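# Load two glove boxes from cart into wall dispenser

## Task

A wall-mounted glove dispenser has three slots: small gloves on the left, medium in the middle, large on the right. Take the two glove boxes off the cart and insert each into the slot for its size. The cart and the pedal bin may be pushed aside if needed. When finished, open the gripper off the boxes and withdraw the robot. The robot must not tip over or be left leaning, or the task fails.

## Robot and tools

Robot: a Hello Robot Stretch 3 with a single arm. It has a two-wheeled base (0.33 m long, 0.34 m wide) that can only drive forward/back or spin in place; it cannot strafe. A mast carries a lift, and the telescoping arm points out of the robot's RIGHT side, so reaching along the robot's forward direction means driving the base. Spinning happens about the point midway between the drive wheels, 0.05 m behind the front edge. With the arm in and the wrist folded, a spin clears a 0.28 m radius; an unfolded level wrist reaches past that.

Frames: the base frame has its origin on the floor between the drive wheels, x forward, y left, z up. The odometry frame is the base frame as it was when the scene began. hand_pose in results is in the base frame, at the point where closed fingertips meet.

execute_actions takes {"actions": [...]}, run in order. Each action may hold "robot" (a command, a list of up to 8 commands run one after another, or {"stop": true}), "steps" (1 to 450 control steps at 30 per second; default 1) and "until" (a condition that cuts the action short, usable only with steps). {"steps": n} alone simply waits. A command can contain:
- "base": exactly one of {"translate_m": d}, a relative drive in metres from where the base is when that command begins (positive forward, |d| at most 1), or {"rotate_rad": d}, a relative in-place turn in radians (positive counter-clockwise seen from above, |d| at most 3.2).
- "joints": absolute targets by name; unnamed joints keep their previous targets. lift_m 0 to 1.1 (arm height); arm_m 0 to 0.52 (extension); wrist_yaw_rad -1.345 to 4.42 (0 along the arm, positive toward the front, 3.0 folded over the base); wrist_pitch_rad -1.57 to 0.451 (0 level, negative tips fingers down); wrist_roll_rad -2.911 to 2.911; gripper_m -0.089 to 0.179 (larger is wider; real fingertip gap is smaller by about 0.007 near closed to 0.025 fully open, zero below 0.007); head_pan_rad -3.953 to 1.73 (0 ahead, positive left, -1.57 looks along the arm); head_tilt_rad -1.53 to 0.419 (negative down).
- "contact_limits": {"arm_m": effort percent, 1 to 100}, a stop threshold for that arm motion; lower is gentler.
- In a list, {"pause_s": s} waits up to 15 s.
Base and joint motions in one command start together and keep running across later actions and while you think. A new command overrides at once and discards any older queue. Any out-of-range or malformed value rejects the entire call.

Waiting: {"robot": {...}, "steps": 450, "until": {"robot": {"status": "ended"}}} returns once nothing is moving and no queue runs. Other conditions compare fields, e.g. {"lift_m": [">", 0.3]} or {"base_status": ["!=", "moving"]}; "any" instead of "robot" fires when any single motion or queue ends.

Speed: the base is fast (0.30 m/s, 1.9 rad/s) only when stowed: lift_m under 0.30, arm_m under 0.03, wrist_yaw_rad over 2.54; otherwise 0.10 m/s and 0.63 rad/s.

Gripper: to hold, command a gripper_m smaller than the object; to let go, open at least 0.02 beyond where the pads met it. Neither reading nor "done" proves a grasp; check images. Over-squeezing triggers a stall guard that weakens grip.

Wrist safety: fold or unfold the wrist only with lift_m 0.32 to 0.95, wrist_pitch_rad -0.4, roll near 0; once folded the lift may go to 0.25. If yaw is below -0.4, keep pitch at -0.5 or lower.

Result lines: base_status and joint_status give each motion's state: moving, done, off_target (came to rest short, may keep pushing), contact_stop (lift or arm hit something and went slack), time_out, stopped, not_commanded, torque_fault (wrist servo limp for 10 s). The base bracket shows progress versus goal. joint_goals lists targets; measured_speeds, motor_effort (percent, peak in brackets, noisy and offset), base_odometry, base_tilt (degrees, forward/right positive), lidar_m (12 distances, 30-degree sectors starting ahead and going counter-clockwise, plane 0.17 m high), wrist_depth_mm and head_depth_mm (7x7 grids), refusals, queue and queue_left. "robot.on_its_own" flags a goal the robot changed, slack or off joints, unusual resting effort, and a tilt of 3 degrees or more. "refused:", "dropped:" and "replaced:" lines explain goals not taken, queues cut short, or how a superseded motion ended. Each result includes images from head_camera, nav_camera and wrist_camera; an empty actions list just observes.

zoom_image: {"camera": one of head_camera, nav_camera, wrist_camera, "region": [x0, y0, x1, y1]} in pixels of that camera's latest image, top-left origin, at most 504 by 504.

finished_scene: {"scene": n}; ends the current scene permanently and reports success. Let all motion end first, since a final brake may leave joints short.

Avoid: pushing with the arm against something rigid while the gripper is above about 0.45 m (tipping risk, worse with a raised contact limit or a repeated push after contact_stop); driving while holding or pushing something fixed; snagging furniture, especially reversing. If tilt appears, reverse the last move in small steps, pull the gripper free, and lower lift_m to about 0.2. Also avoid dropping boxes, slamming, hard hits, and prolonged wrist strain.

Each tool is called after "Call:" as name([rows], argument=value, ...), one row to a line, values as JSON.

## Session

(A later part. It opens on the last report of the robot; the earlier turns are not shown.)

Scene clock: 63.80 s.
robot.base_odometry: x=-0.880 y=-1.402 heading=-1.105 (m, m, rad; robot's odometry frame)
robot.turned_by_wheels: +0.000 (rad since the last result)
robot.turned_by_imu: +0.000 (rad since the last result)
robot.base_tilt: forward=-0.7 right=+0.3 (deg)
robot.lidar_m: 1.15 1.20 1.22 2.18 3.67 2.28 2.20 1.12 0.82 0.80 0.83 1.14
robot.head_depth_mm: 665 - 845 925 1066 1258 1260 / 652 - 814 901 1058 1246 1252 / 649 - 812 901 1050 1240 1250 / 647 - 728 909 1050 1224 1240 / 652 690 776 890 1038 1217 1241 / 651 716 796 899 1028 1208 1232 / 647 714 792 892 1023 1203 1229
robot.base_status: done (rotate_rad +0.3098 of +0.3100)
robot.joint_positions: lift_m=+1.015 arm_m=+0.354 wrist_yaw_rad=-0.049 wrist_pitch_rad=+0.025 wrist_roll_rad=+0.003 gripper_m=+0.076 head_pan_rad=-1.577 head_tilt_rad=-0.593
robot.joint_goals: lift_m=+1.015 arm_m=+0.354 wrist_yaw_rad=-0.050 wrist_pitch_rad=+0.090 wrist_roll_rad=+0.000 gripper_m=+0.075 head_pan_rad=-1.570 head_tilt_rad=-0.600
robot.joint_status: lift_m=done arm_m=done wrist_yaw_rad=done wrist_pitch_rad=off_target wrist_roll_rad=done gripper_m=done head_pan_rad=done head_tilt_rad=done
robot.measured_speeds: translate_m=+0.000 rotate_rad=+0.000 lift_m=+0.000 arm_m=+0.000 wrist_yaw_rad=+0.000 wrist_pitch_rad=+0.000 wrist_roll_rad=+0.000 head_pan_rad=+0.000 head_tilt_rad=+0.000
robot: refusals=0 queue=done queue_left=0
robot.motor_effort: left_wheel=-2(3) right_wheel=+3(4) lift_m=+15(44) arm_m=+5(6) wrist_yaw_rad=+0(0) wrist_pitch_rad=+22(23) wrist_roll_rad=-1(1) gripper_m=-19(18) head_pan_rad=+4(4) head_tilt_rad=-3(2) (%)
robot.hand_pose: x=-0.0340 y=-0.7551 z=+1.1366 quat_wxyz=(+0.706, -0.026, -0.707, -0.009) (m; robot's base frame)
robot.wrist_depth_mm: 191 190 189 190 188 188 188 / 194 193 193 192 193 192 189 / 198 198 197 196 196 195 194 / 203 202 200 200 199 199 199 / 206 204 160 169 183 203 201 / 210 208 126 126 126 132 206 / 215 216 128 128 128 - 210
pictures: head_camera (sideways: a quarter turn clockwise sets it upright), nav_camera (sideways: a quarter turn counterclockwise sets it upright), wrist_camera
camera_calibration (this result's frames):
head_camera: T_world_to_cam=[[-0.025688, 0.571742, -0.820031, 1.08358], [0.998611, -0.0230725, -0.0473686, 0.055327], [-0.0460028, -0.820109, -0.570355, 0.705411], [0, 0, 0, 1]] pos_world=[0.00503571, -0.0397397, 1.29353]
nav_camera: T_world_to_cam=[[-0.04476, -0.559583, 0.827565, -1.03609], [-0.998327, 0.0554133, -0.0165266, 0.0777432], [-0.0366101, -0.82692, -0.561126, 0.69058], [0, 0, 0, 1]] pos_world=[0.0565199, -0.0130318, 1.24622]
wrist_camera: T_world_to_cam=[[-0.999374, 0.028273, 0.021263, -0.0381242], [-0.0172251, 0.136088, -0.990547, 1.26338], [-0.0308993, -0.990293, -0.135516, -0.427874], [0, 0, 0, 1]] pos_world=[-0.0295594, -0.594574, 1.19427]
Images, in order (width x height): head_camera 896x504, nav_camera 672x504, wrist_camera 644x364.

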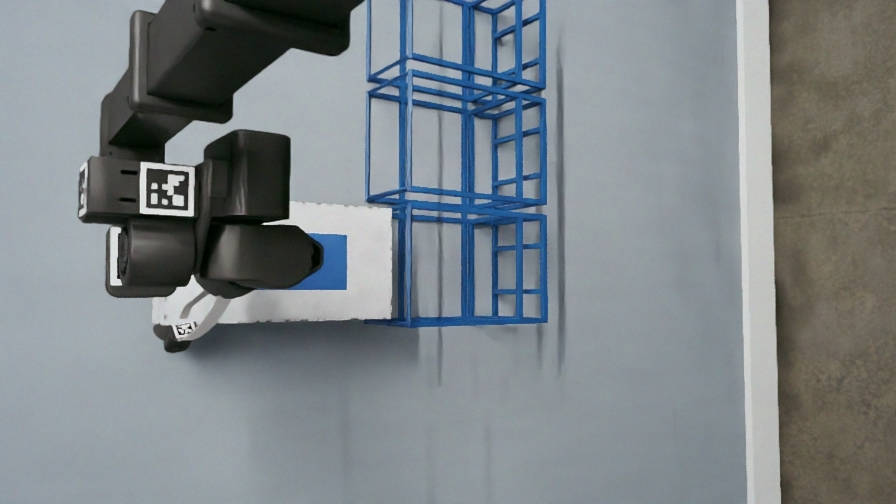

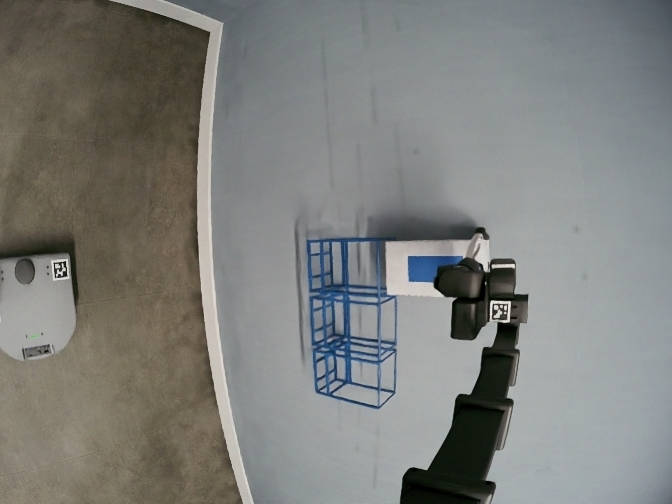

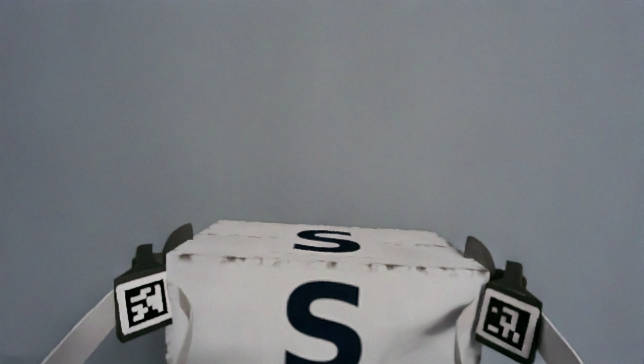

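Call:
execute_actions([
  {"robot":[{"base":{"translate_m":0.002},"joints":{"arm_m":0.351}},{"joints":{"lift_m":0.985}}],"steps":150,"until":{"robot":{"status":"ended"}}},
  {"robot":{"joints":{"lift_m":0.795}},"steps":80,"until":{"robot":{"wrist_pitch_rad":[">",0.04]}}},
  {"robot":{"stop":true},"steps":10},
])

Scene clock: 68.80 s.
robot.base_odometry: x=-0.879 y=-1.403 heading=-1.105 (m, m, rad; robot's odometry frame)
robot.turned_by_wheels: +0.000 (rad since the last result)
robot.turned_by_imu: +0.000 (rad since the last result)
robot.base_tilt: forward=-0.6 right=+0.3 (deg)
robot.lidar_m: 1.15 1.19 1.22 2.18 3.66 2.27 2.20 1.12 0.83 0.80 0.83 1.14
robot.head_depth_mm: 665 732 819 925 1064 1230 - / 661 729 813 901 - 1271 1237 / 658 725 808 - 1075 1239 1246 / 656 722 781 - 1061 1233 1244 / 653 717 788 866 1038 1221 1241 / 650 717 795 897 1030 1205 1232 / 648 713 792 895 1027 1198 1236
robot.base_status: done (translate_m +0.0020 of +0.0020)
robot.joint_positions: lift_m=+0.796 arm_m=+0.351 wrist_yaw_rad=-0.050 wrist_pitch_rad=+0.055 wrist_roll_rad=+0.003 gripper_m=+0.076 head_pan_rad=-1.577 head_tilt_rad=-0.593
robot.joint_goals: lift_m=+0.795 arm_m=+0.351 wrist_yaw_rad=-0.050 wrist_pitch_rad=+0.090 wrist_roll_rad=+0.000 gripper_m=+0.075 head_pan_rad=-1.570 head_tilt_rad=-0.600
robot.joint_status: lift_m=moving arm_m=done wrist_yaw_rad=done wrist_pitch_rad=off_target wrist_roll_rad=done gripper_m=done head_pan_rad=done head_tilt_rad=done
robot.measured_speeds: translate_m=+0.000 rotate_rad=+0.000 lift_m=+0.000 arm_m=+0.000 wrist_yaw_rad=+0.000 wrist_pitch_rad=+0.000 wrist_roll_rad=+0.000 head_pan_rad=+0.000 head_tilt_rad=+0.000
robot: refusals=0 queue=stopped queue_left=0
robot.motor_effort: left_wheel=-3(3) right_wheel=+3(7) lift_m=+14(13) arm_m=-3(3) wrist_yaw_rad=+0(1) wrist_pitch_rad=+12(23) wrist_roll_rad=-1(1) gripper_m=-19(19) head_pan_rad=+4(5) head_tilt_rad=-2(3) (%)
robot.hand_pose: x=-0.0342 y=-0.7531 z=+0.9243 quat_wxyz=(+0.706, -0.037, -0.707, +0.002) (m; robot's base frame)
robot.wrist_depth_mm: 196 196 196 195 195 193 194 / 199 198 198 198 196 197 196 / 203 201 200 201 199 200 199 / 205 205 204 204 203 203 202 / 208 206 160 172 187 205 206 / 211 209 126 126 126 129 207 / 214 214 128 127 127 - 210
pictures: head_camera (sideways: a quarter turn clockwise sets it upright), nav_camera (sideways: a quarter turn counterclockwise sets it upright), wrist_camera
camera_calibration (this result's frames):
head_camera: T_world_to_cam=[[-0.0256882, 0.571742, -0.820031, 1.08358], [0.998611, -0.0230721, -0.0473686, 0.055327], [-0.0460025, -0.820109, -0.570355, 0.705411], [0, 0, 0, 1]] pos_world=[0.00503573, -0.0397397, 1.29353]
nav_camera: T_world_to_cam=[[-0.0447598, -0.559583, 0.827565, -1.03609], [-0.998327, 0.055413, -0.0165265, 0.0777431], [-0.0366098, -0.82692, -0.561127, 0.690581], [0, 0, 0, 1]] pos_world=[0.0565199, -0.0130318, 1.24622]
wrist_camera: T_world_to_cam=[[-0.999328, 0.0294082, 0.0218581, -0.0335069], [-0.0185981, 0.106893, -0.994097, 1.03407], [-0.0315711, -0.993836, -0.106274, -0.484456], [0, 0, 0, 1]] pos_world=[-0.0295474, -0.591019, 0.977216]
Images, in order (width x height): head_camera 896x504, nav_camera 672x504, wrist_camera 644x364.

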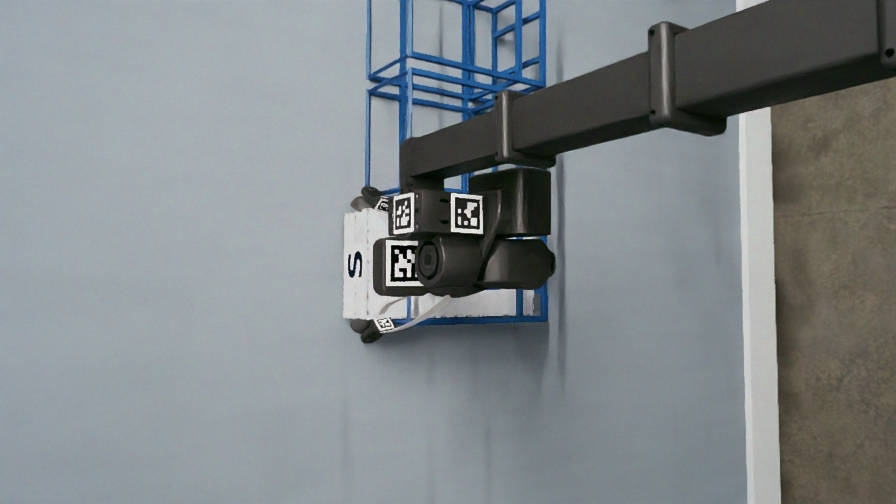

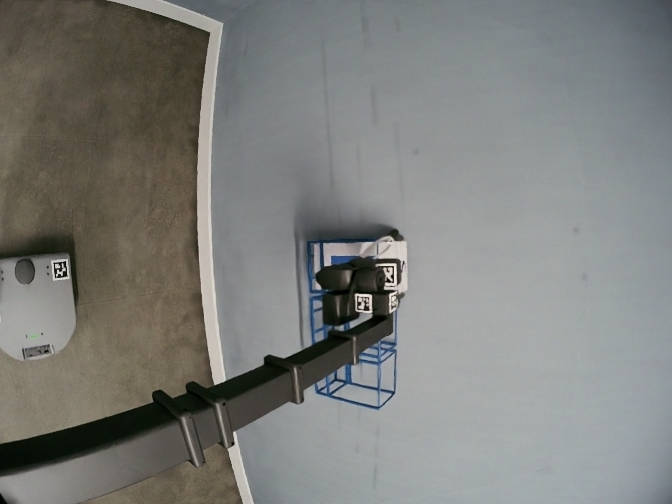

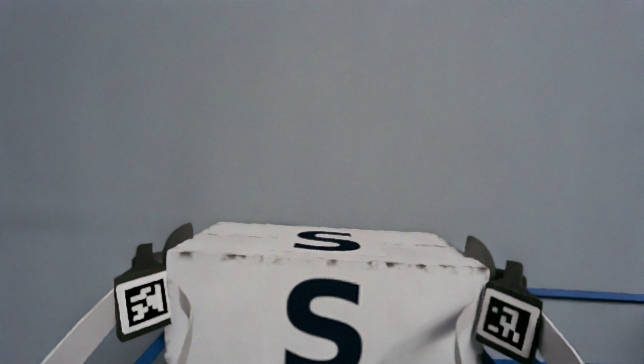

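Call:
execute_actions([
  {"robot":[{"base":{"translate_m":0.003}},{"joints":{"gripper_m":0.175}},{"joints":{"arm_m":0.2,"lift_m":0.81}},{"base":{"rotate_rad":-0.186},"joints":{"arm_m":0.1}},{"base":{"translate_m":-1.0},"joints":{"lift_m":0.772,"wrist_pitch_rad":0.02,"wrist_yaw_rad":0.03}},{"base":{"translate_m":-0.505}},{"base":{"rotate_rad":-1.40},"joints":{"arm_m":0.25}}],"steps":450,"until":{"robot":{"status":"ended"}}},
  {"steps":450,"until":{"robot":{"status":"ended"}}},
])

Scene clock: 97.93 s.
robot.base_odometry: x=-1.293 y=+0.040 heading=-2.691 (m, m, rad; robot's odometry frame)
robot.turned_by_wheels: -1.586 (rad since the last result)
robot.turned_by_imu: -1.608 (rad since the last result)
robot.base_tilt: forward=-0.6 right=+0.3 (deg)
robot.lidar_m: 1.07 1.11 1.51 2.62 2.50 2.84 3.26 1.65 0.76 0.73 1.20 1.11
robot.head_depth_mm: 982 1087 1215 1345 1580 1519 - / 976 1078 1203 1118 930 - 1225 / 972 1068 1196 1158 - 1285 1245 / 965 1067 1153 960 - 1279 1240 / 959 1057 1138 959 1154 1203 1228 / 954 1052 1172 1298 1510 1413 1240 / 951 1045 1166 1308 1503 1439 1229
robot.base_status: done (rotate_rad -1.3998 of -1.4000)
robot.joint_positions: lift_m=+0.773 arm_m=+0.250 wrist_yaw_rad=+0.028 wrist_pitch_rad=+0.004 wrist_roll_rad=+0.002 gripper_m=+0.175 head_pan_rad=-1.577 head_tilt_rad=-0.593
robot.joint_goals: lift_m=+0.772 arm_m=+0.250 wrist_yaw_rad=+0.030 wrist_pitch_rad=+0.020 wrist_roll_rad=+0.000 gripper_m=+0.175 head_pan_rad=-1.570 head_tilt_rad=-0.600
robot.joint_status: lift_m=done arm_m=done wrist_yaw_rad=done wrist_pitch_rad=done wrist_roll_rad=done gripper_m=done head_pan_rad=done head_tilt_rad=done
robot.measured_speeds: translate_m=+0.000 rotate_rad=+0.000 lift_m=+0.000 arm_m=+0.000 wrist_yaw_rad=+0.000 wrist_pitch_rad=+0.000 wrist_roll_rad=+0.000 head_pan_rad=+0.000 head_tilt_rad=+0.000
robot: refusals=0 queue=done queue_left=0
robot.motor_effort: left_wheel=+3(5) right_wheel=-3(8) lift_m=+13(38) arm_m=+5(5) wrist_yaw_rad=+2(5) wrist_pitch_rad=+6(14) wrist_roll_rad=-1(1) gripper_m=+0(85) head_pan_rad=+4(5) head_tilt_rad=-3(3) (%)
robot.hand_pose: x=-0.0142 y=-0.6509 z=+0.8882 quat_wxyz=(+0.707, +0.009, -0.707, +0.011) (m; robot's base frame)
robot.wrist_depth_mm: 655 650 644 623 620 602 587 / 678 665 661 639 614 618 612 / 682 669 662 651 636 621 609 / 704 687 674 377 649 644 624 / 732 716 694 353 673 656 633 / 746 728 718 361 573 571 651 / - 736 445 369 485 494 655
pictures: head_camera (sideways: a quarter turn clockwise sets it upright), nav_camera (sideways: a quarter turn counterclockwise sets it upright), wrist_camera
camera_calibration (this result's frames):
head_camera: T_world_to_cam=[[-0.0256897, 0.571742, -0.820031, 1.08358], [0.998611, -0.0230695, -0.0473686, 0.055327], [-0.0460003, -0.820109, -0.570355, 0.705411], [0, 0, 0, 1]] pos_world=[0.00503583, -0.0397397, 1.29353]
nav_camera: T_world_to_cam=[[-0.0447583, -0.559583, 0.827565, -1.03609], [-0.998327, 0.0554103, -0.0165266, 0.0777432], [-0.0366077, -0.82692, -0.561126, 0.69058], [0, 0, 0, 1]] pos_world=[0.0565199, -0.0130317, 1.24622]
wrist_camera: T_world_to_cam=[[-0.998538, -0.0496461, 0.021368, -0.0667121], [-0.0288674, 0.155634, -0.987393, 1.01327], [0.0456946, -0.986566, -0.156839, -0.335261], [0, 0, 0, 1]] pos_world=[-0.0220443, -0.491769, 0.949344]
Images, in order (width x height): head_camera 896x504, nav_camera 672x504, wrist_camera 644x364.

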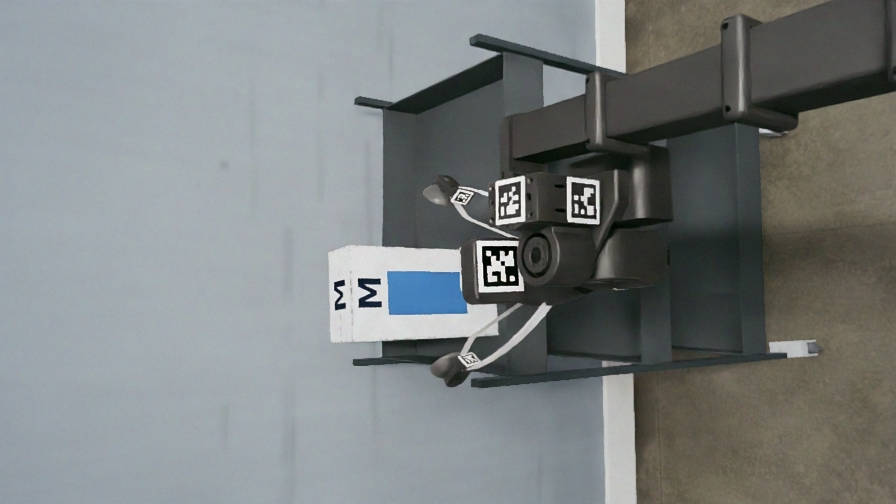

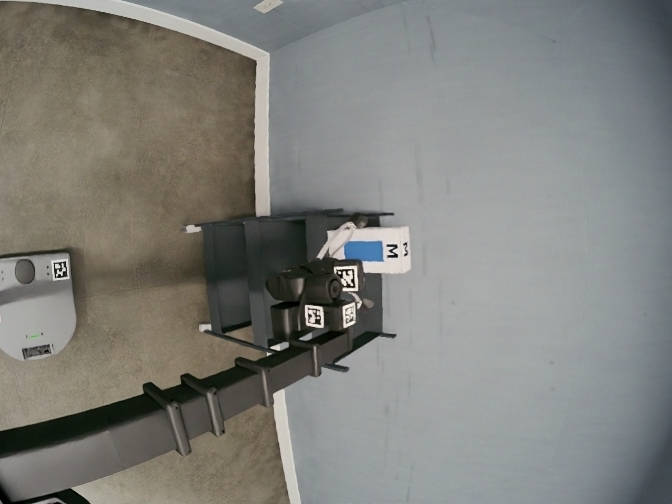

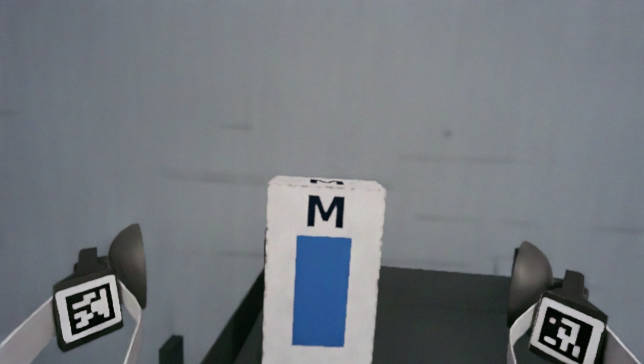

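Call:
execute_actions([
  {"robot":{"joints":{"arm_m":0.473},"base":{"translate_m":0.012}},"steps":300,"until":{"robot":{"status":"ended"}}},
])

Scene clock: 101.53 s.
robot.base_odometry: x=-1.304 y=+0.035 heading=-2.691 (m, m, rad; robot's odometry frame)
robot.turned_by_wheels: +0.000 (rad since the last result)
robot.turned_by_imu: +0.000 (rad since the last result)
robot.base_tilt: forward=-0.6 right=+0.3 (deg)
robot.lidar_m: 1.06 1.09 1.49 2.61 2.51 2.84 3.28 1.65 0.76 0.73 1.20 1.10
robot.head_depth_mm: 985 1086 1211 1346 1564 1512 - / 979 1078 1201 1118 - - 1228 / 974 1069 1180 - 1167 1228 1246 / 969 1062 1146 991 1162 1210 1248 / 961 1060 1139 987 1153 1200 1232 / 953 1051 1169 1320 1505 1446 1235 / 952 1046 1161 1307 1502 1438 1230
robot.base_status: done (translate_m +0.0120 of +0.0120)
robot.joint_positions: lift_m=+0.773 arm_m=+0.473 wrist_yaw_rad=+0.028 wrist_pitch_rad=+0.004 wrist_roll_rad=+0.002 gripper_m=+0.175 head_pan_rad=-1.577 head_tilt_rad=-0.593
robot.joint_goals: lift_m=+0.772 arm_m=+0.473 wrist_yaw_rad=+0.030 wrist_pitch_rad=+0.020 wrist_roll_rad=+0.000 gripper_m=+0.175 head_pan_rad=-1.570 head_tilt_rad=-0.600
robot.joint_status: lift_m=done arm_m=done wrist_yaw_rad=done wrist_pitch_rad=done wrist_roll_rad=done gripper_m=done head_pan_rad=done head_tilt_rad=done
robot.measured_speeds: translate_m=+0.000 rotate_rad=+0.000 lift_m=+0.000 arm_m=+0.000 wrist_yaw_rad=+0.000 wrist_pitch_rad=+0.000 wrist_roll_rad=+0.000 head_pan_rad=+0.000 head_tilt_rad=+0.000
robot: refusals=0 queue=done queue_left=0
robot.motor_effort: left_wheel=+3(6) right_wheel=-4(6) lift_m=+13(13) arm_m=+5(5) wrist_yaw_rad=+2(2) wrist_pitch_rad=+6(6) wrist_roll_rad=-1(1) gripper_m=+0(0) head_pan_rad=+4(4) head_tilt_rad=-2(2) (%)
robot.hand_pose: x=-0.0141 y=-0.8738 z=+0.8882 quat_wxyz=(+0.707, +0.009, -0.707, +0.011) (m; robot's base frame)
robot.wrist_depth_mm: 438 429 422 416 407 401 391 / 447 442 433 422 414 409 393 / 461 451 438 434 421 412 409 / 474 458 454 443 436 422 417 / 480 469 167 174 432 434 425 / 501 125 125 125 126 439 434 / - 493 127 127 127 454 391
pictures: head_camera (sideways: a quarter turn clockwise sets it upright), nav_camera (sideways: a quarter turn counterclockwise sets it upright), wrist_camera
camera_calibration (this result's frames):
head_camera: T_world_to_cam=[[-0.0256896, 0.571742, -0.820031, 1.08358], [0.998611, -0.0230696, -0.0473686, 0.055327], [-0.0460004, -0.820109, -0.570355, 0.705411], [0, 0, 0, 1]] pos_world=[0.00503583, -0.0397397, 1.29353]
nav_camera: T_world_to_cam=[[-0.0447584, -0.559583, 0.827565, -1.03609], [-0.998327, 0.0554104, -0.0165266, 0.0777432], [-0.0366078, -0.82692, -0.561126, 0.69058], [0, 0, 0, 1]] pos_world=[0.0565199, -0.0130317, 1.24622]
wrist_camera: T_world_to_cam=[[-0.998537, -0.0496617, 0.0213678, -0.077792], [-0.0288703, 0.155648, -0.987391, 1.04799], [0.0457097, -0.986563, -0.156854, -0.555237], [0, 0, 0, 1]] pos_world=[-0.0220428, -0.714757, 0.949342]
Images, in order (width x height): head_camera 896x504, nav_camera 672x504, wrist_camera 644x364.

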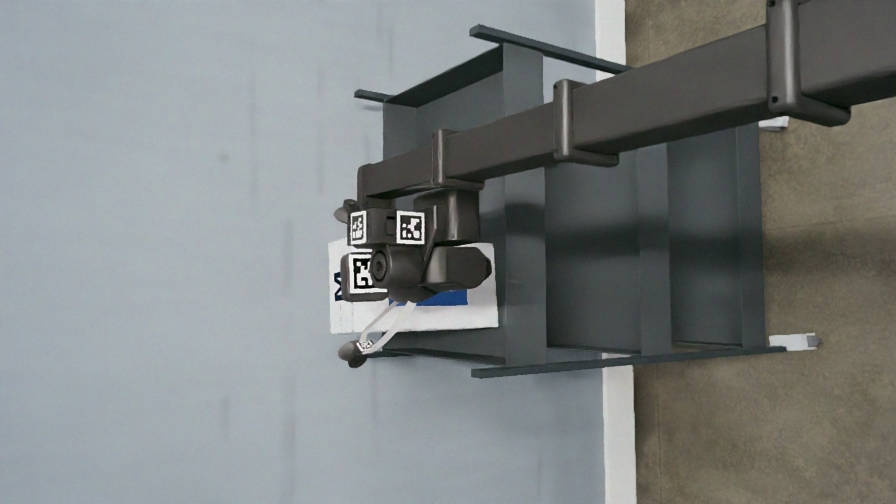

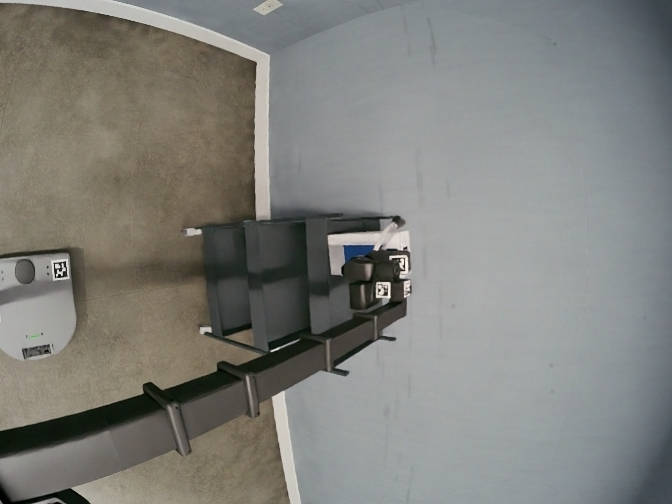

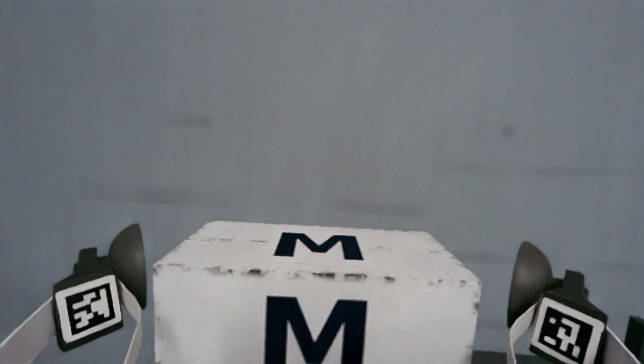

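Call:
execute_actions([
  {"robot":[{"base":{"translate_m":0.004}},{"joints":{"gripper_m":0.075}},{"joints":{"lift_m":0.9,"wrist_pitch_rad":0.085}}],"steps":300,"until":{"robot":{"status":"ended"}}},
])

Scene clock: 106.37 s.
robot.base_odometry: x=-1.308 y=+0.033 heading=-2.691 (m, m, rad; robot's odometry frame)
robot.turned_by_wheels: +0.000 (rad since the last result)
robot.turned_by_imu: +0.000 (rad since the last result)
robot.base_tilt: forward=-0.7 right=+0.3 (deg)
robot.lidar_m: 1.05 1.09 1.48 2.62 2.51 2.84 3.27 1.65 0.76 0.73 1.20 1.10
robot.head_depth_mm: 986 1084 1205 1319 - 1414 1252 / 977 1081 1175 - 1170 1319 1250 / 971 1055 - 1111 1165 1281 1247 / 966 1047 - 1029 1156 1213 1241 / 959 1041 876 1019 1154 1204 1240 / 956 1047 1168 1313 1505 1446 1236 / 950 1046 1163 1306 1498 1438 1231
robot.base_status: done (translate_m +0.0040 of +0.0040)
robot.joint_positions: lift_m=+0.899 arm_m=+0.473 wrist_yaw_rad=+0.029 wrist_pitch_rad=+0.022 wrist_roll_rad=+0.002 gripper_m=+0.076 head_pan_rad=-1.577 head_tilt_rad=-0.593
robot.joint_goals: lift_m=+0.900 arm_m=+0.473 wrist_yaw_rad=+0.030 wrist_pitch_rad=+0.085 wrist_roll_rad=+0.000 gripper_m=+0.075 head_pan_rad=-1.570 head_tilt_rad=-0.600
robot.joint_status: lift_m=done arm_m=done wrist_yaw_rad=done wrist_pitch_rad=off_target wrist_roll_rad=done gripper_m=done head_pan_rad=done head_tilt_rad=done
robot.measured_speeds: translate_m=+0.000 rotate_rad=+0.000 lift_m=+0.000 arm_m=+0.000 wrist_yaw_rad=+0.000 wrist_pitch_rad=+0.000 wrist_roll_rad=+0.000 head_pan_rad=+0.000 head_tilt_rad=+0.000
robot: refusals=0 queue=dropped queue_left=0
robot.motor_effort: left_wheel=+3(5) right_wheel=-4(4) lift_m=+44(45) arm_m=+4(5) wrist_yaw_rad=+2(2) wrist_pitch_rad=+22(26) wrist_roll_rad=-1(1) gripper_m=-18(94) head_pan_rad=+4(4) head_tilt_rad=-2(3) (%)
robot.hand_pose: x=-0.0141 y=-0.8742 z=+1.0196 quat_wxyz=(+0.706, +0.003, -0.708, +0.018) (m; robot's base frame)
robot.wrist_depth_mm: 441 439 421 416 409 401 395 / 453 443 436 426 416 405 400 / 461 447 445 435 427 418 408 / 469 459 452 441 431 422 412 / 487 467 178 189 439 431 421 / 491 479 125 126 126 434 430 / 503 490 127 127 128 128 441
pictures: head_camera (sideways: a quarter turn clockwise sets it upright), nav_camera (sideways: a quarter turn counterclockwise sets it upright), wrist_camera
camera_calibration (this result's frames):
head_camera: T_world_to_cam=[[-0.0256896, 0.571742, -0.820031, 1.08358], [0.998611, -0.0230696, -0.0473686, 0.055327], [-0.0460004, -0.820109, -0.570355, 0.705411], [0, 0, 0, 1]] pos_world=[0.00503583, -0.0397397, 1.29353]
nav_camera: T_world_to_cam=[[-0.0447584, -0.559583, 0.827565, -1.03609], [-0.998327, 0.0554104, -0.0165266, 0.0777432], [-0.0366078, -0.82692, -0.561126, 0.69058], [0, 0, 0, 1]] pos_world=[0.0565199, -0.0130317, 1.24622]
wrist_camera: T_world_to_cam=[[-0.998546, -0.0493139, 0.0217525, -0.0806841], [-0.028361, 0.137544, -0.99009, 1.16467], [0.0458332, -0.989267, -0.138742, -0.555863], [0, 0, 0, 1]] pos_world=[-0.0220586, -0.71407, 1.07776]
Images, in order (width x height): head_camera 896x504, nav_camera 672x504, wrist_camera 644x364.

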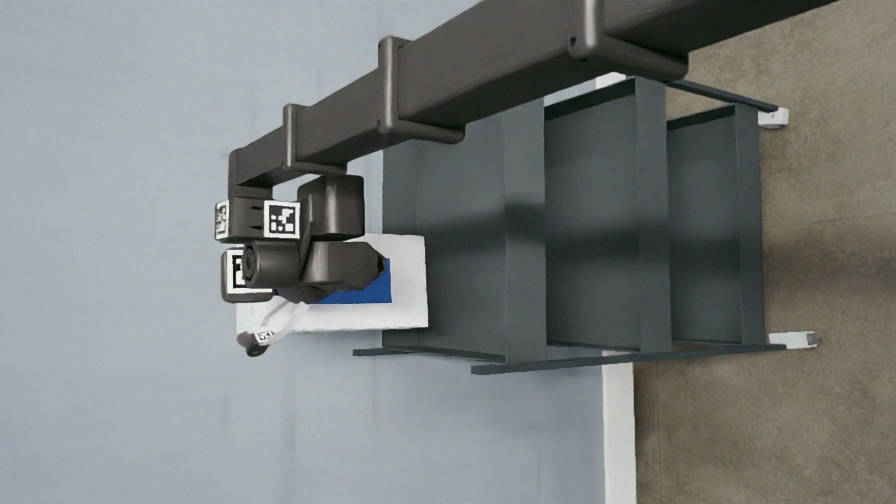

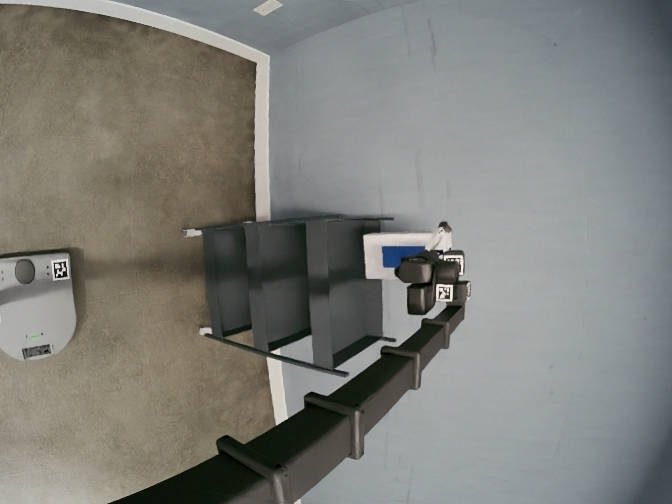

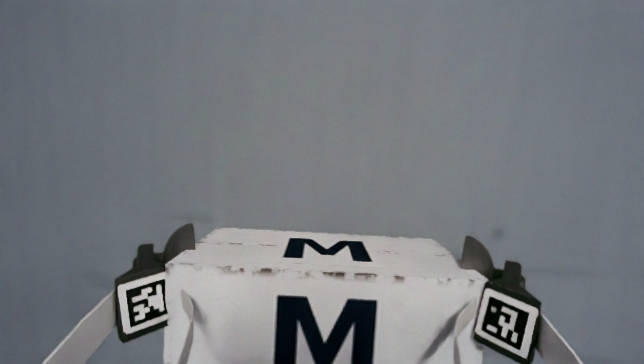

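Call:
execute_actions([
  {"robot":{"joints":{"arm_m":0.2,"lift_m":1.04,"wrist_yaw_rad":-0.06}},"steps":30},
  {"robot":[{"base":{"rotate_rad":1.39}},{"base":{"translate_m":1.0}},{"base":{"translate_m":0.35}},{"base":{"rotate_rad":0.195},"joints":{"arm_m":0.26}}],"steps":450,"until":{"robot":{"status":"ended"}}},
  {"steps":450,"until":{"robot":{"status":"ended"}}},
])

Scene clock: 128.87 s.
robot.base_odometry: x=-0.948 y=-1.268 heading=-1.106 (m, m, rad; robot's odometry frame)
robot.turned_by_wheels: +1.585 (rad since the last result)
robot.turned_by_imu: +1.605 (rad since the last result)
robot.base_tilt: forward=-0.6 right=+0.3 (deg)
robot.lidar_m: 1.30 1.35 1.29 2.74 3.51 2.12 2.05 1.12 0.82 0.79 0.83 1.13
robot.head_depth_mm: 652 - 816 924 1066 1256 1256 / 644 729 825 910 1055 1245 1252 / 638 - 806 894 1052 1234 1247 / 644 - 635 902 1039 1223 1244 / 647 632 759 807 1031 1214 1242 / 646 710 768 789 1025 1199 1236 / 643 708 776 855 1018 1195 1233
robot.base_status: done (rotate_rad +0.1948 of +0.1950)
robot.joint_positions: lift_m=+1.039 arm_m=+0.260 wrist_yaw_rad=-0.059 wrist_pitch_rad=+0.023 wrist_roll_rad=+0.002 gripper_m=+0.076 head_pan_rad=-1.577 head_tilt_rad=-0.593
robot.joint_goals: lift_m=+1.040 arm_m=+0.260 wrist_yaw_rad=-0.060 wrist_pitch_rad=+0.085 wrist_roll_rad=+0.000 gripper_m=+0.075 head_pan_rad=-1.570 head_tilt_rad=-0.600
robot.joint_status: lift_m=done arm_m=done wrist_yaw_rad=done wrist_pitch_rad=off_target wrist_roll_rad=done gripper_m=done head_pan_rad=done head_tilt_rad=done
robot.measured_speeds: translate_m=+0.000 rotate_rad=+0.000 lift_m=+0.000 arm_m=+0.000 wrist_yaw_rad=+0.000 wrist_pitch_rad=+0.000 wrist_roll_rad=+0.000 head_pan_rad=+0.000 head_tilt_rad=+0.000
robot: refusals=0 queue=done queue_left=0
robot.motor_effort: left_wheel=-2(6) right_wheel=+3(7) lift_m=+44(45) arm_m=+5(4) wrist_yaw_rad=-1(7) wrist_pitch_rad=+22(23) wrist_roll_rad=-1(1) gripper_m=-19(19) head_pan_rad=+5(4) head_tilt_rad=-2(2) (%)
robot.hand_pose: x=-0.0366 y=-0.6609 z=+1.1598 quat_wxyz=(+0.707, -0.029, -0.707, -0.013) (m; robot's base frame)
robot.wrist_depth_mm: 274 273 275 273 276 274 276 / 281 280 279 279 281 281 282 / 286 285 285 287 285 288 288 / 290 291 292 290 290 291 290 / 297 295 179 188 299 299 296 / 301 299 125 126 126 304 304 / 308 309 127 127 128 129 309
pictures: head_camera (sideways: a quarter turn clockwise sets it upright), nav_camera (sideways: a quarter turn counterclockwise sets it upright), wrist_camera
camera_calibration (this result's frames):
head_camera: T_world_to_cam=[[-0.0256987, 0.571767, -0.820013, 1.08356], [0.998611, -0.0230519, -0.0473692, 0.0553277], [-0.045987, -0.820092, -0.570381, 0.705445], [0, 0, 0, 1]] pos_world=[0.00503647, -0.0397394, 1.29353]
nav_camera: T_world_to_cam=[[-0.0447495, -0.55961, 0.827547, -1.03607], [-0.998328, 0.0553948, -0.016525, 0.0777411], [-0.0365943, -0.826903, -0.561153, 0.690615], [0, 0, 0, 1]] pos_world=[0.0565201, -0.0130291, 1.24622]
wrist_camera: T_world_to_cam=[[-0.999028, 0.038302, 0.0218326, -0.0378792], [-0.0163206, 0.138734, -0.990195, 1.27485], [-0.0409554, -0.989589, -0.137974, -0.328592], [0, 0, 0, 1]] pos_world=[-0.0304937, -0.500586, 1.21784]
Images, in order (width x height): head_camera 896x504, nav_camera 672x504, wrist_camera 644x364.

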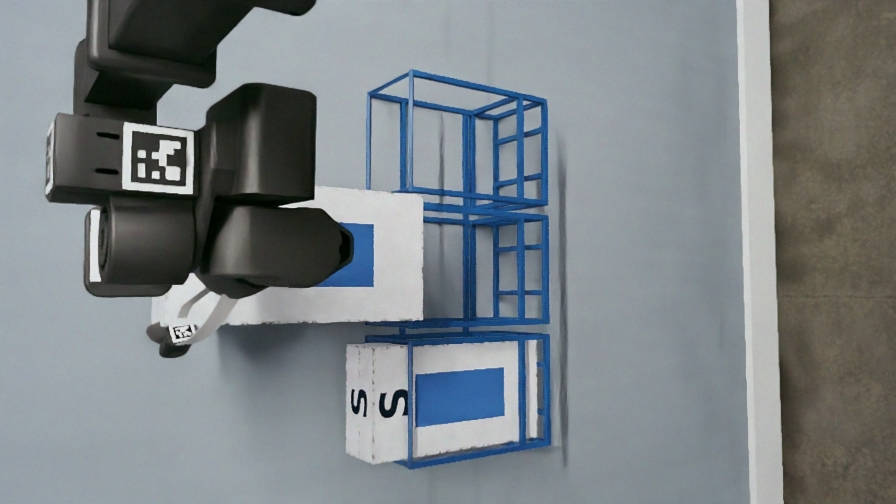

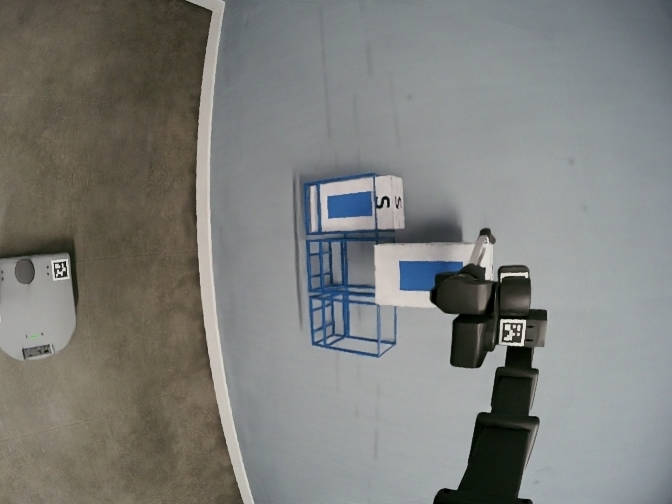

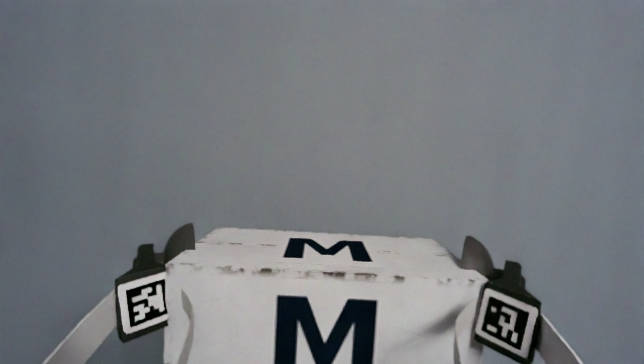

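Call:
execute_actions([
  {"robot":{"joints":{"arm_m":0.348,"lift_m":1.015},"base":{"translate_m":0.004}},"steps":450,"until":{"robot":{"status":"ended"}}},
])

Call:
zoom_image(camera="head_camera", region=[280, 150, 520, 360])

Scene clock: 131.53 s.
robot.base_odometry: x=-0.946 y=-1.271 heading=-1.106 (m, m, rad; robot's odometry frame)
robot.turned_by_wheels: +0.000 (rad since the last result)
robot.turned_by_imu: +0.000 (rad since the last result)
robot.base_tilt: forward=-0.7 right=+0.3 (deg)
robot.lidar_m: 1.29 1.34 1.29 2.72 3.52 2.13 2.05 1.12 0.82 0.79 0.82 1.13
robot.head_depth_mm: 663 - 842 922 1065 1256 1259 / 657 - 812 915 1059 1246 1254 / 646 - 808 892 1055 1230 1251 / 644 - 720 907 1043 1222 1246 / 650 695 761 807 1032 1209 1238 / 648 711 768 789 1023 1200 1240 / 643 709 776 869 1015 1193 1233
robot.base_status: done (translate_m +0.0040 of +0.0040)
robot.joint_positions: lift_m=+1.015 arm_m=+0.348 wrist_yaw_rad=-0.059 wrist_pitch_rad=+0.023 wrist_roll_rad=+0.002 gripper_m=+0.076 head_pan_rad=-1.577 head_tilt_rad=-0.593
robot.joint_goals: lift_m=+1.015 arm_m=+0.348 wrist_yaw_rad=-0.060 wrist_pitch_rad=+0.085 wrist_roll_rad=+0.000 gripper_m=+0.075 head_pan_rad=-1.570 head_tilt_rad=-0.600
robot.joint_status: lift_m=done arm_m=done wrist_yaw_rad=done wrist_pitch_rad=off_target wrist_roll_rad=done gripper_m=done head_pan_rad=done head_tilt_rad=done
robot.measured_speeds: translate_m=+0.000 rotate_rad=+0.000 lift_m=+0.000 arm_m=+0.000 wrist_yaw_rad=+0.000 wrist_pitch_rad=+0.000 wrist_roll_rad=+0.000 head_pan_rad=+0.000 head_tilt_rad=+0.000
robot: refusals=0 queue=done queue_left=0
robot.motor_effort: left_wheel=-2(5) right_wheel=+4(9) lift_m=+16(46) arm_m=+5(5) wrist_yaw_rad=+0(1) wrist_pitch_rad=+22(22) wrist_roll_rad=-1(1) gripper_m=-19(18) head_pan_rad=+4(4) head_tilt_rad=-2(3) (%)
robot.hand_pose: x=-0.0366 y=-0.7489 z=+1.1360 quat_wxyz=(+0.707, -0.029, -0.707, -0.013) (m; robot's base frame)
robot.wrist_depth_mm: 191 191 191 192 192 192 192 / 194 195 195 195 196 195 195 / 199 200 199 198 199 199 198 / 203 203 203 203 203 203 204 / 207 207 177 187 204 208 207 / 212 210 125 126 127 210 212 / 214 216 127 127 127 128 217
pictures: head_camera (sideways: a quarter turn clockwise sets it upright), nav_camera (sideways: a quarter turn counterclockwise sets it upright), wrist_camera
camera_calibration (this result's frames):
head_camera: T_world_to_cam=[[-0.0256987, 0.571768, -0.820013, 1.08356], [0.998611, -0.0230519, -0.0473692, 0.0553277], [-0.045987, -0.820092, -0.570381, 0.705445], [0, 0, 0, 1]] pos_world=[0.00503647, -0.0397394, 1.29353]
nav_camera: T_world_to_cam=[[-0.0447495, -0.55961, 0.827547, -1.03607], [-0.998328, 0.0553948, -0.016525, 0.0777411], [-0.0365943, -0.826903, -0.561153, 0.690615], [0, 0, 0, 1]] pos_world=[0.0565201, -0.0130291, 1.24622]
wrist_camera: T_world_to_cam=[[-0.999027, 0.0383094, 0.0218347, -0.0339879], [-0.0163263, 0.138623, -0.990211, 1.26346], [-0.0409611, -0.989604, -0.137862, -0.419096], [0, 0, 0, 1]] pos_world=[-0.0304939, -0.588581, 1.19405]
Images, in order (width x height): head_camera 896x504, nav_camera 672x504, wrist_camera 644x364.

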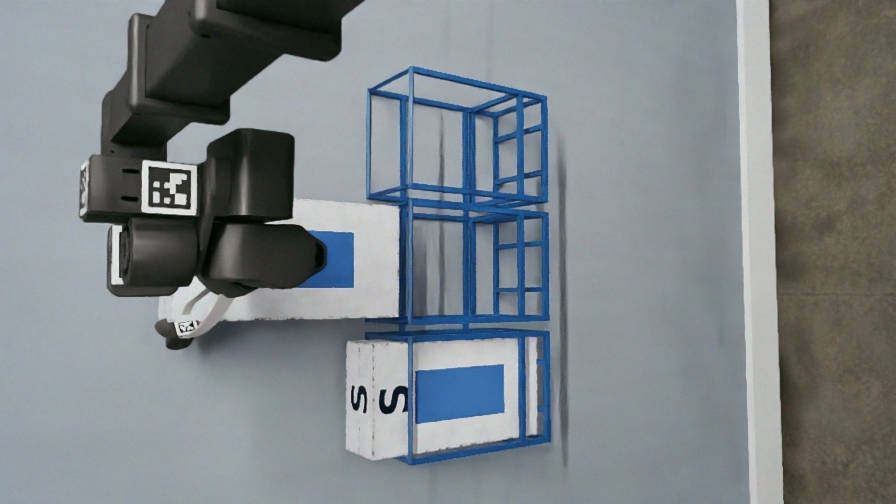

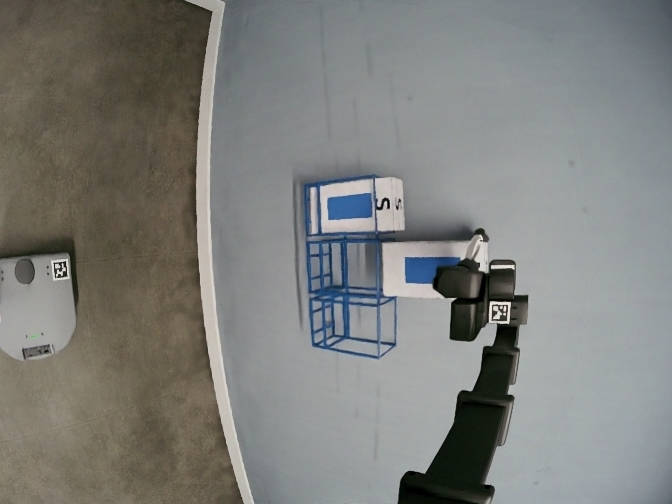

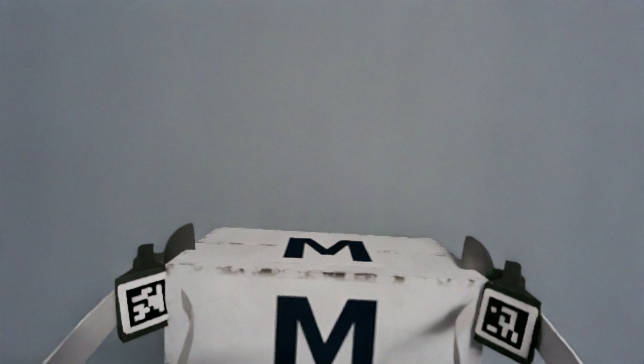

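Region (280, 150, 520, 360) of head_camera's 896x504 image, scaled by 2.100, with more detail than that image has; it fills the top 441 rows of this view, and the rest is white.

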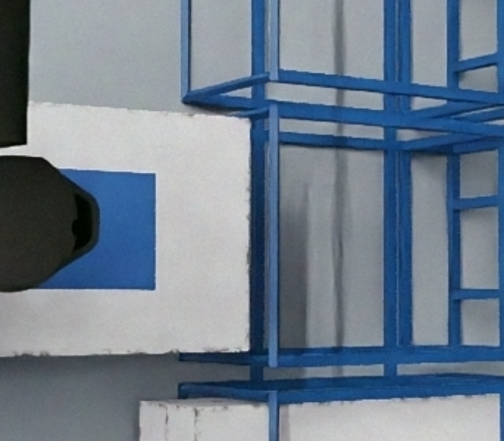

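Centered. Lower to just above S, shift back slightly, then continue.

Call:
execute_actions([
  {"robot":{"joints":{"lift_m":0.85}},"steps":65,"until":{"robot":{"wrist_pitch_rad":[">",0.04]}}},
  {"robot":{"stop":true},"steps":8},
  {"robot":{"base":{"translate_m":-0.003}},"steps":40,"until":{"robot":{"status":"ended"}}},
])

Call:
zoom_image(camera="head_camera", region=[260, 180, 500, 400])

Scene clock: 135.77 s.
robot.base_odometry: x=-0.947 y=-1.269 heading=-1.106 (m, m, rad; robot's odometry frame)
robot.turned_by_wheels: +0.000 (rad since the last result)
robot.turned_by_imu: +0.000 (rad since the last result)
robot.base_tilt: forward=-0.6 right=+0.2 (deg)
robot.lidar_m: 1.30 1.35 1.30 2.73 3.52 2.12 2.05 1.12 0.82 0.79 0.82 1.13
robot.head_depth_mm: 662 731 815 921 - - - / 659 726 810 - 1069 1258 1257 / 655 722 787 934 1048 1228 1246 / 652 718 769 - 1038 1223 1241 / 650 717 772 792 1030 1212 1241 / 647 714 767 789 1030 1206 1231 / 642 708 774 856 1016 1191 1230
robot.base_status: done (translate_m -0.0030 of -0.0030)
robot.joint_positions: lift_m=+0.850 arm_m=+0.348 wrist_yaw_rad=-0.057 wrist_pitch_rad=+0.023 wrist_roll_rad=+0.002 gripper_m=+0.076 head_pan_rad=-1.577 head_tilt_rad=-0.593
robot.joint_goals: lift_m=+0.850 arm_m=+0.348 wrist_yaw_rad=-0.060 wrist_pitch_rad=+0.085 wrist_roll_rad=+0.000 gripper_m=+0.075 head_pan_rad=-1.570 head_tilt_rad=-0.600
robot.joint_status: lift_m=stopped arm_m=done wrist_yaw_rad=done wrist_pitch_rad=off_target wrist_roll_rad=done gripper_m=done head_pan_rad=done head_tilt_rad=done
robot.measured_speeds: translate_m=+0.000 rotate_rad=+0.000 lift_m=+0.000 arm_m=+0.000 wrist_yaw_rad=+0.000 wrist_pitch_rad=+0.000 wrist_roll_rad=+0.000 head_pan_rad=+0.000 head_tilt_rad=+0.000
robot: refusals=0 queue=done queue_left=0
robot.motor_effort: left_wheel=-1(3) right_wheel=+1(4) lift_m=+17(23) arm_m=+5(5) wrist_yaw_rad=-2(2) wrist_pitch_rad=+22(22) wrist_roll_rad=-1(1) gripper_m=-19(19) head_pan_rad=+3(5) head_tilt_rad=-2(2) (%)
robot.hand_pose: x=-0.0361 y=-0.7489 z=+0.9710 quat_wxyz=(+0.707, -0.028, -0.707, -0.012) (m; robot's base frame)
robot.wrist_depth_mm: 191 192 192 191 191 192 191 / 194 196 195 196 195 195 196 / 198 199 200 198 200 200 198 / 203 203 202 203 203 203 202 / 208 205 177 187 206 206 206 / 210 125 125 126 127 208 211 / 152 145 127 127 127 128 215
pictures: head_camera (sideways: a quarter turn clockwise sets it upright), nav_camera (sideways: a quarter turn counterclockwise sets it upright), wrist_camera
camera_calibration (this result's frames):
head_camera: T_world_to_cam=[[-0.0256987, 0.571767, -0.820013, 1.08356], [0.998611, -0.0230519, -0.0473692, 0.0553277], [-0.045987, -0.820092, -0.570381, 0.705445], [0, 0, 0, 1]] pos_world=[0.00503647, -0.0397394, 1.29353]
nav_camera: T_world_to_cam=[[-0.0447495, -0.55961, 0.827547, -1.03607], [-0.998328, 0.0553948, -0.016525, 0.0777411], [-0.0365943, -0.826903, -0.561153, 0.690615], [0, 0, 0, 1]] pos_world=[0.0565201, -0.0130291, 1.24622]
wrist_camera: T_world_to_cam=[[-0.999101, 0.0363373, 0.0218252, -0.0313489], [-0.0165903, 0.138596, -0.99021, 1.10005], [-0.0390064, -0.989682, -0.137868, -0.441836], [0, 0, 0, 1]] pos_world=[-0.0303051, -0.5886, 1.02905]
Images, in order (width x height): head_camera 896x504, nav_camera 672x504, wrist_camera 644x364.

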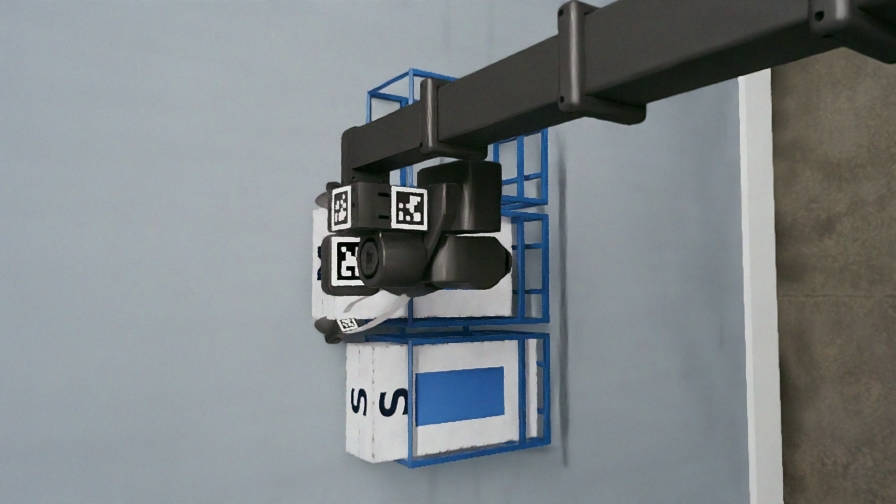

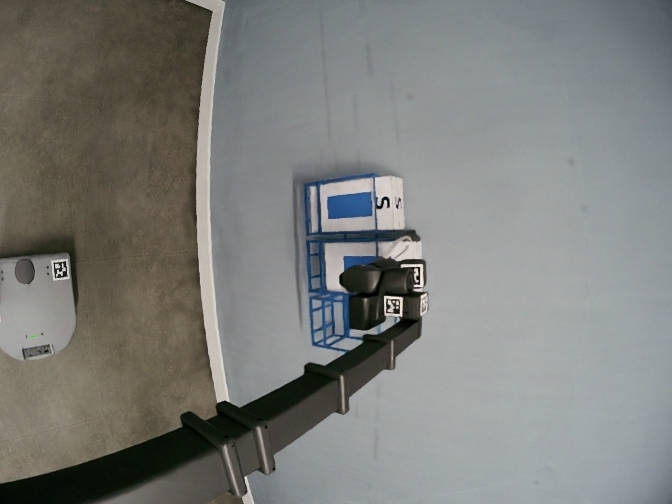

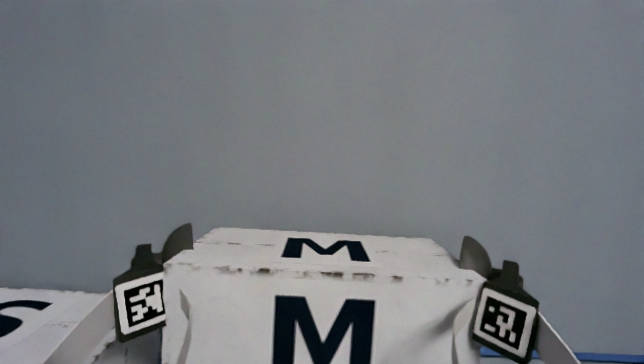

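Region (260, 180, 500, 400) of head_camera's 896x504 image, scaled by 2.100, with more detail than that image has; it fills the top 462 rows of this view, and the rest is white.

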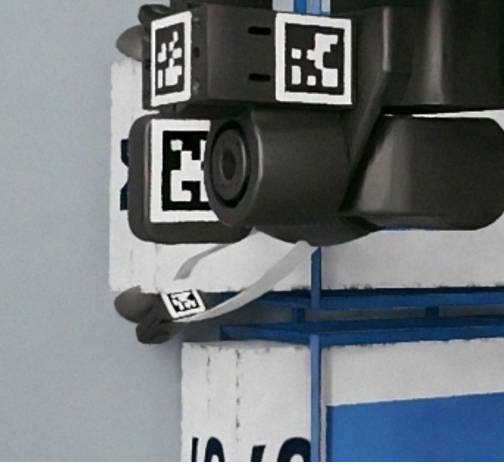

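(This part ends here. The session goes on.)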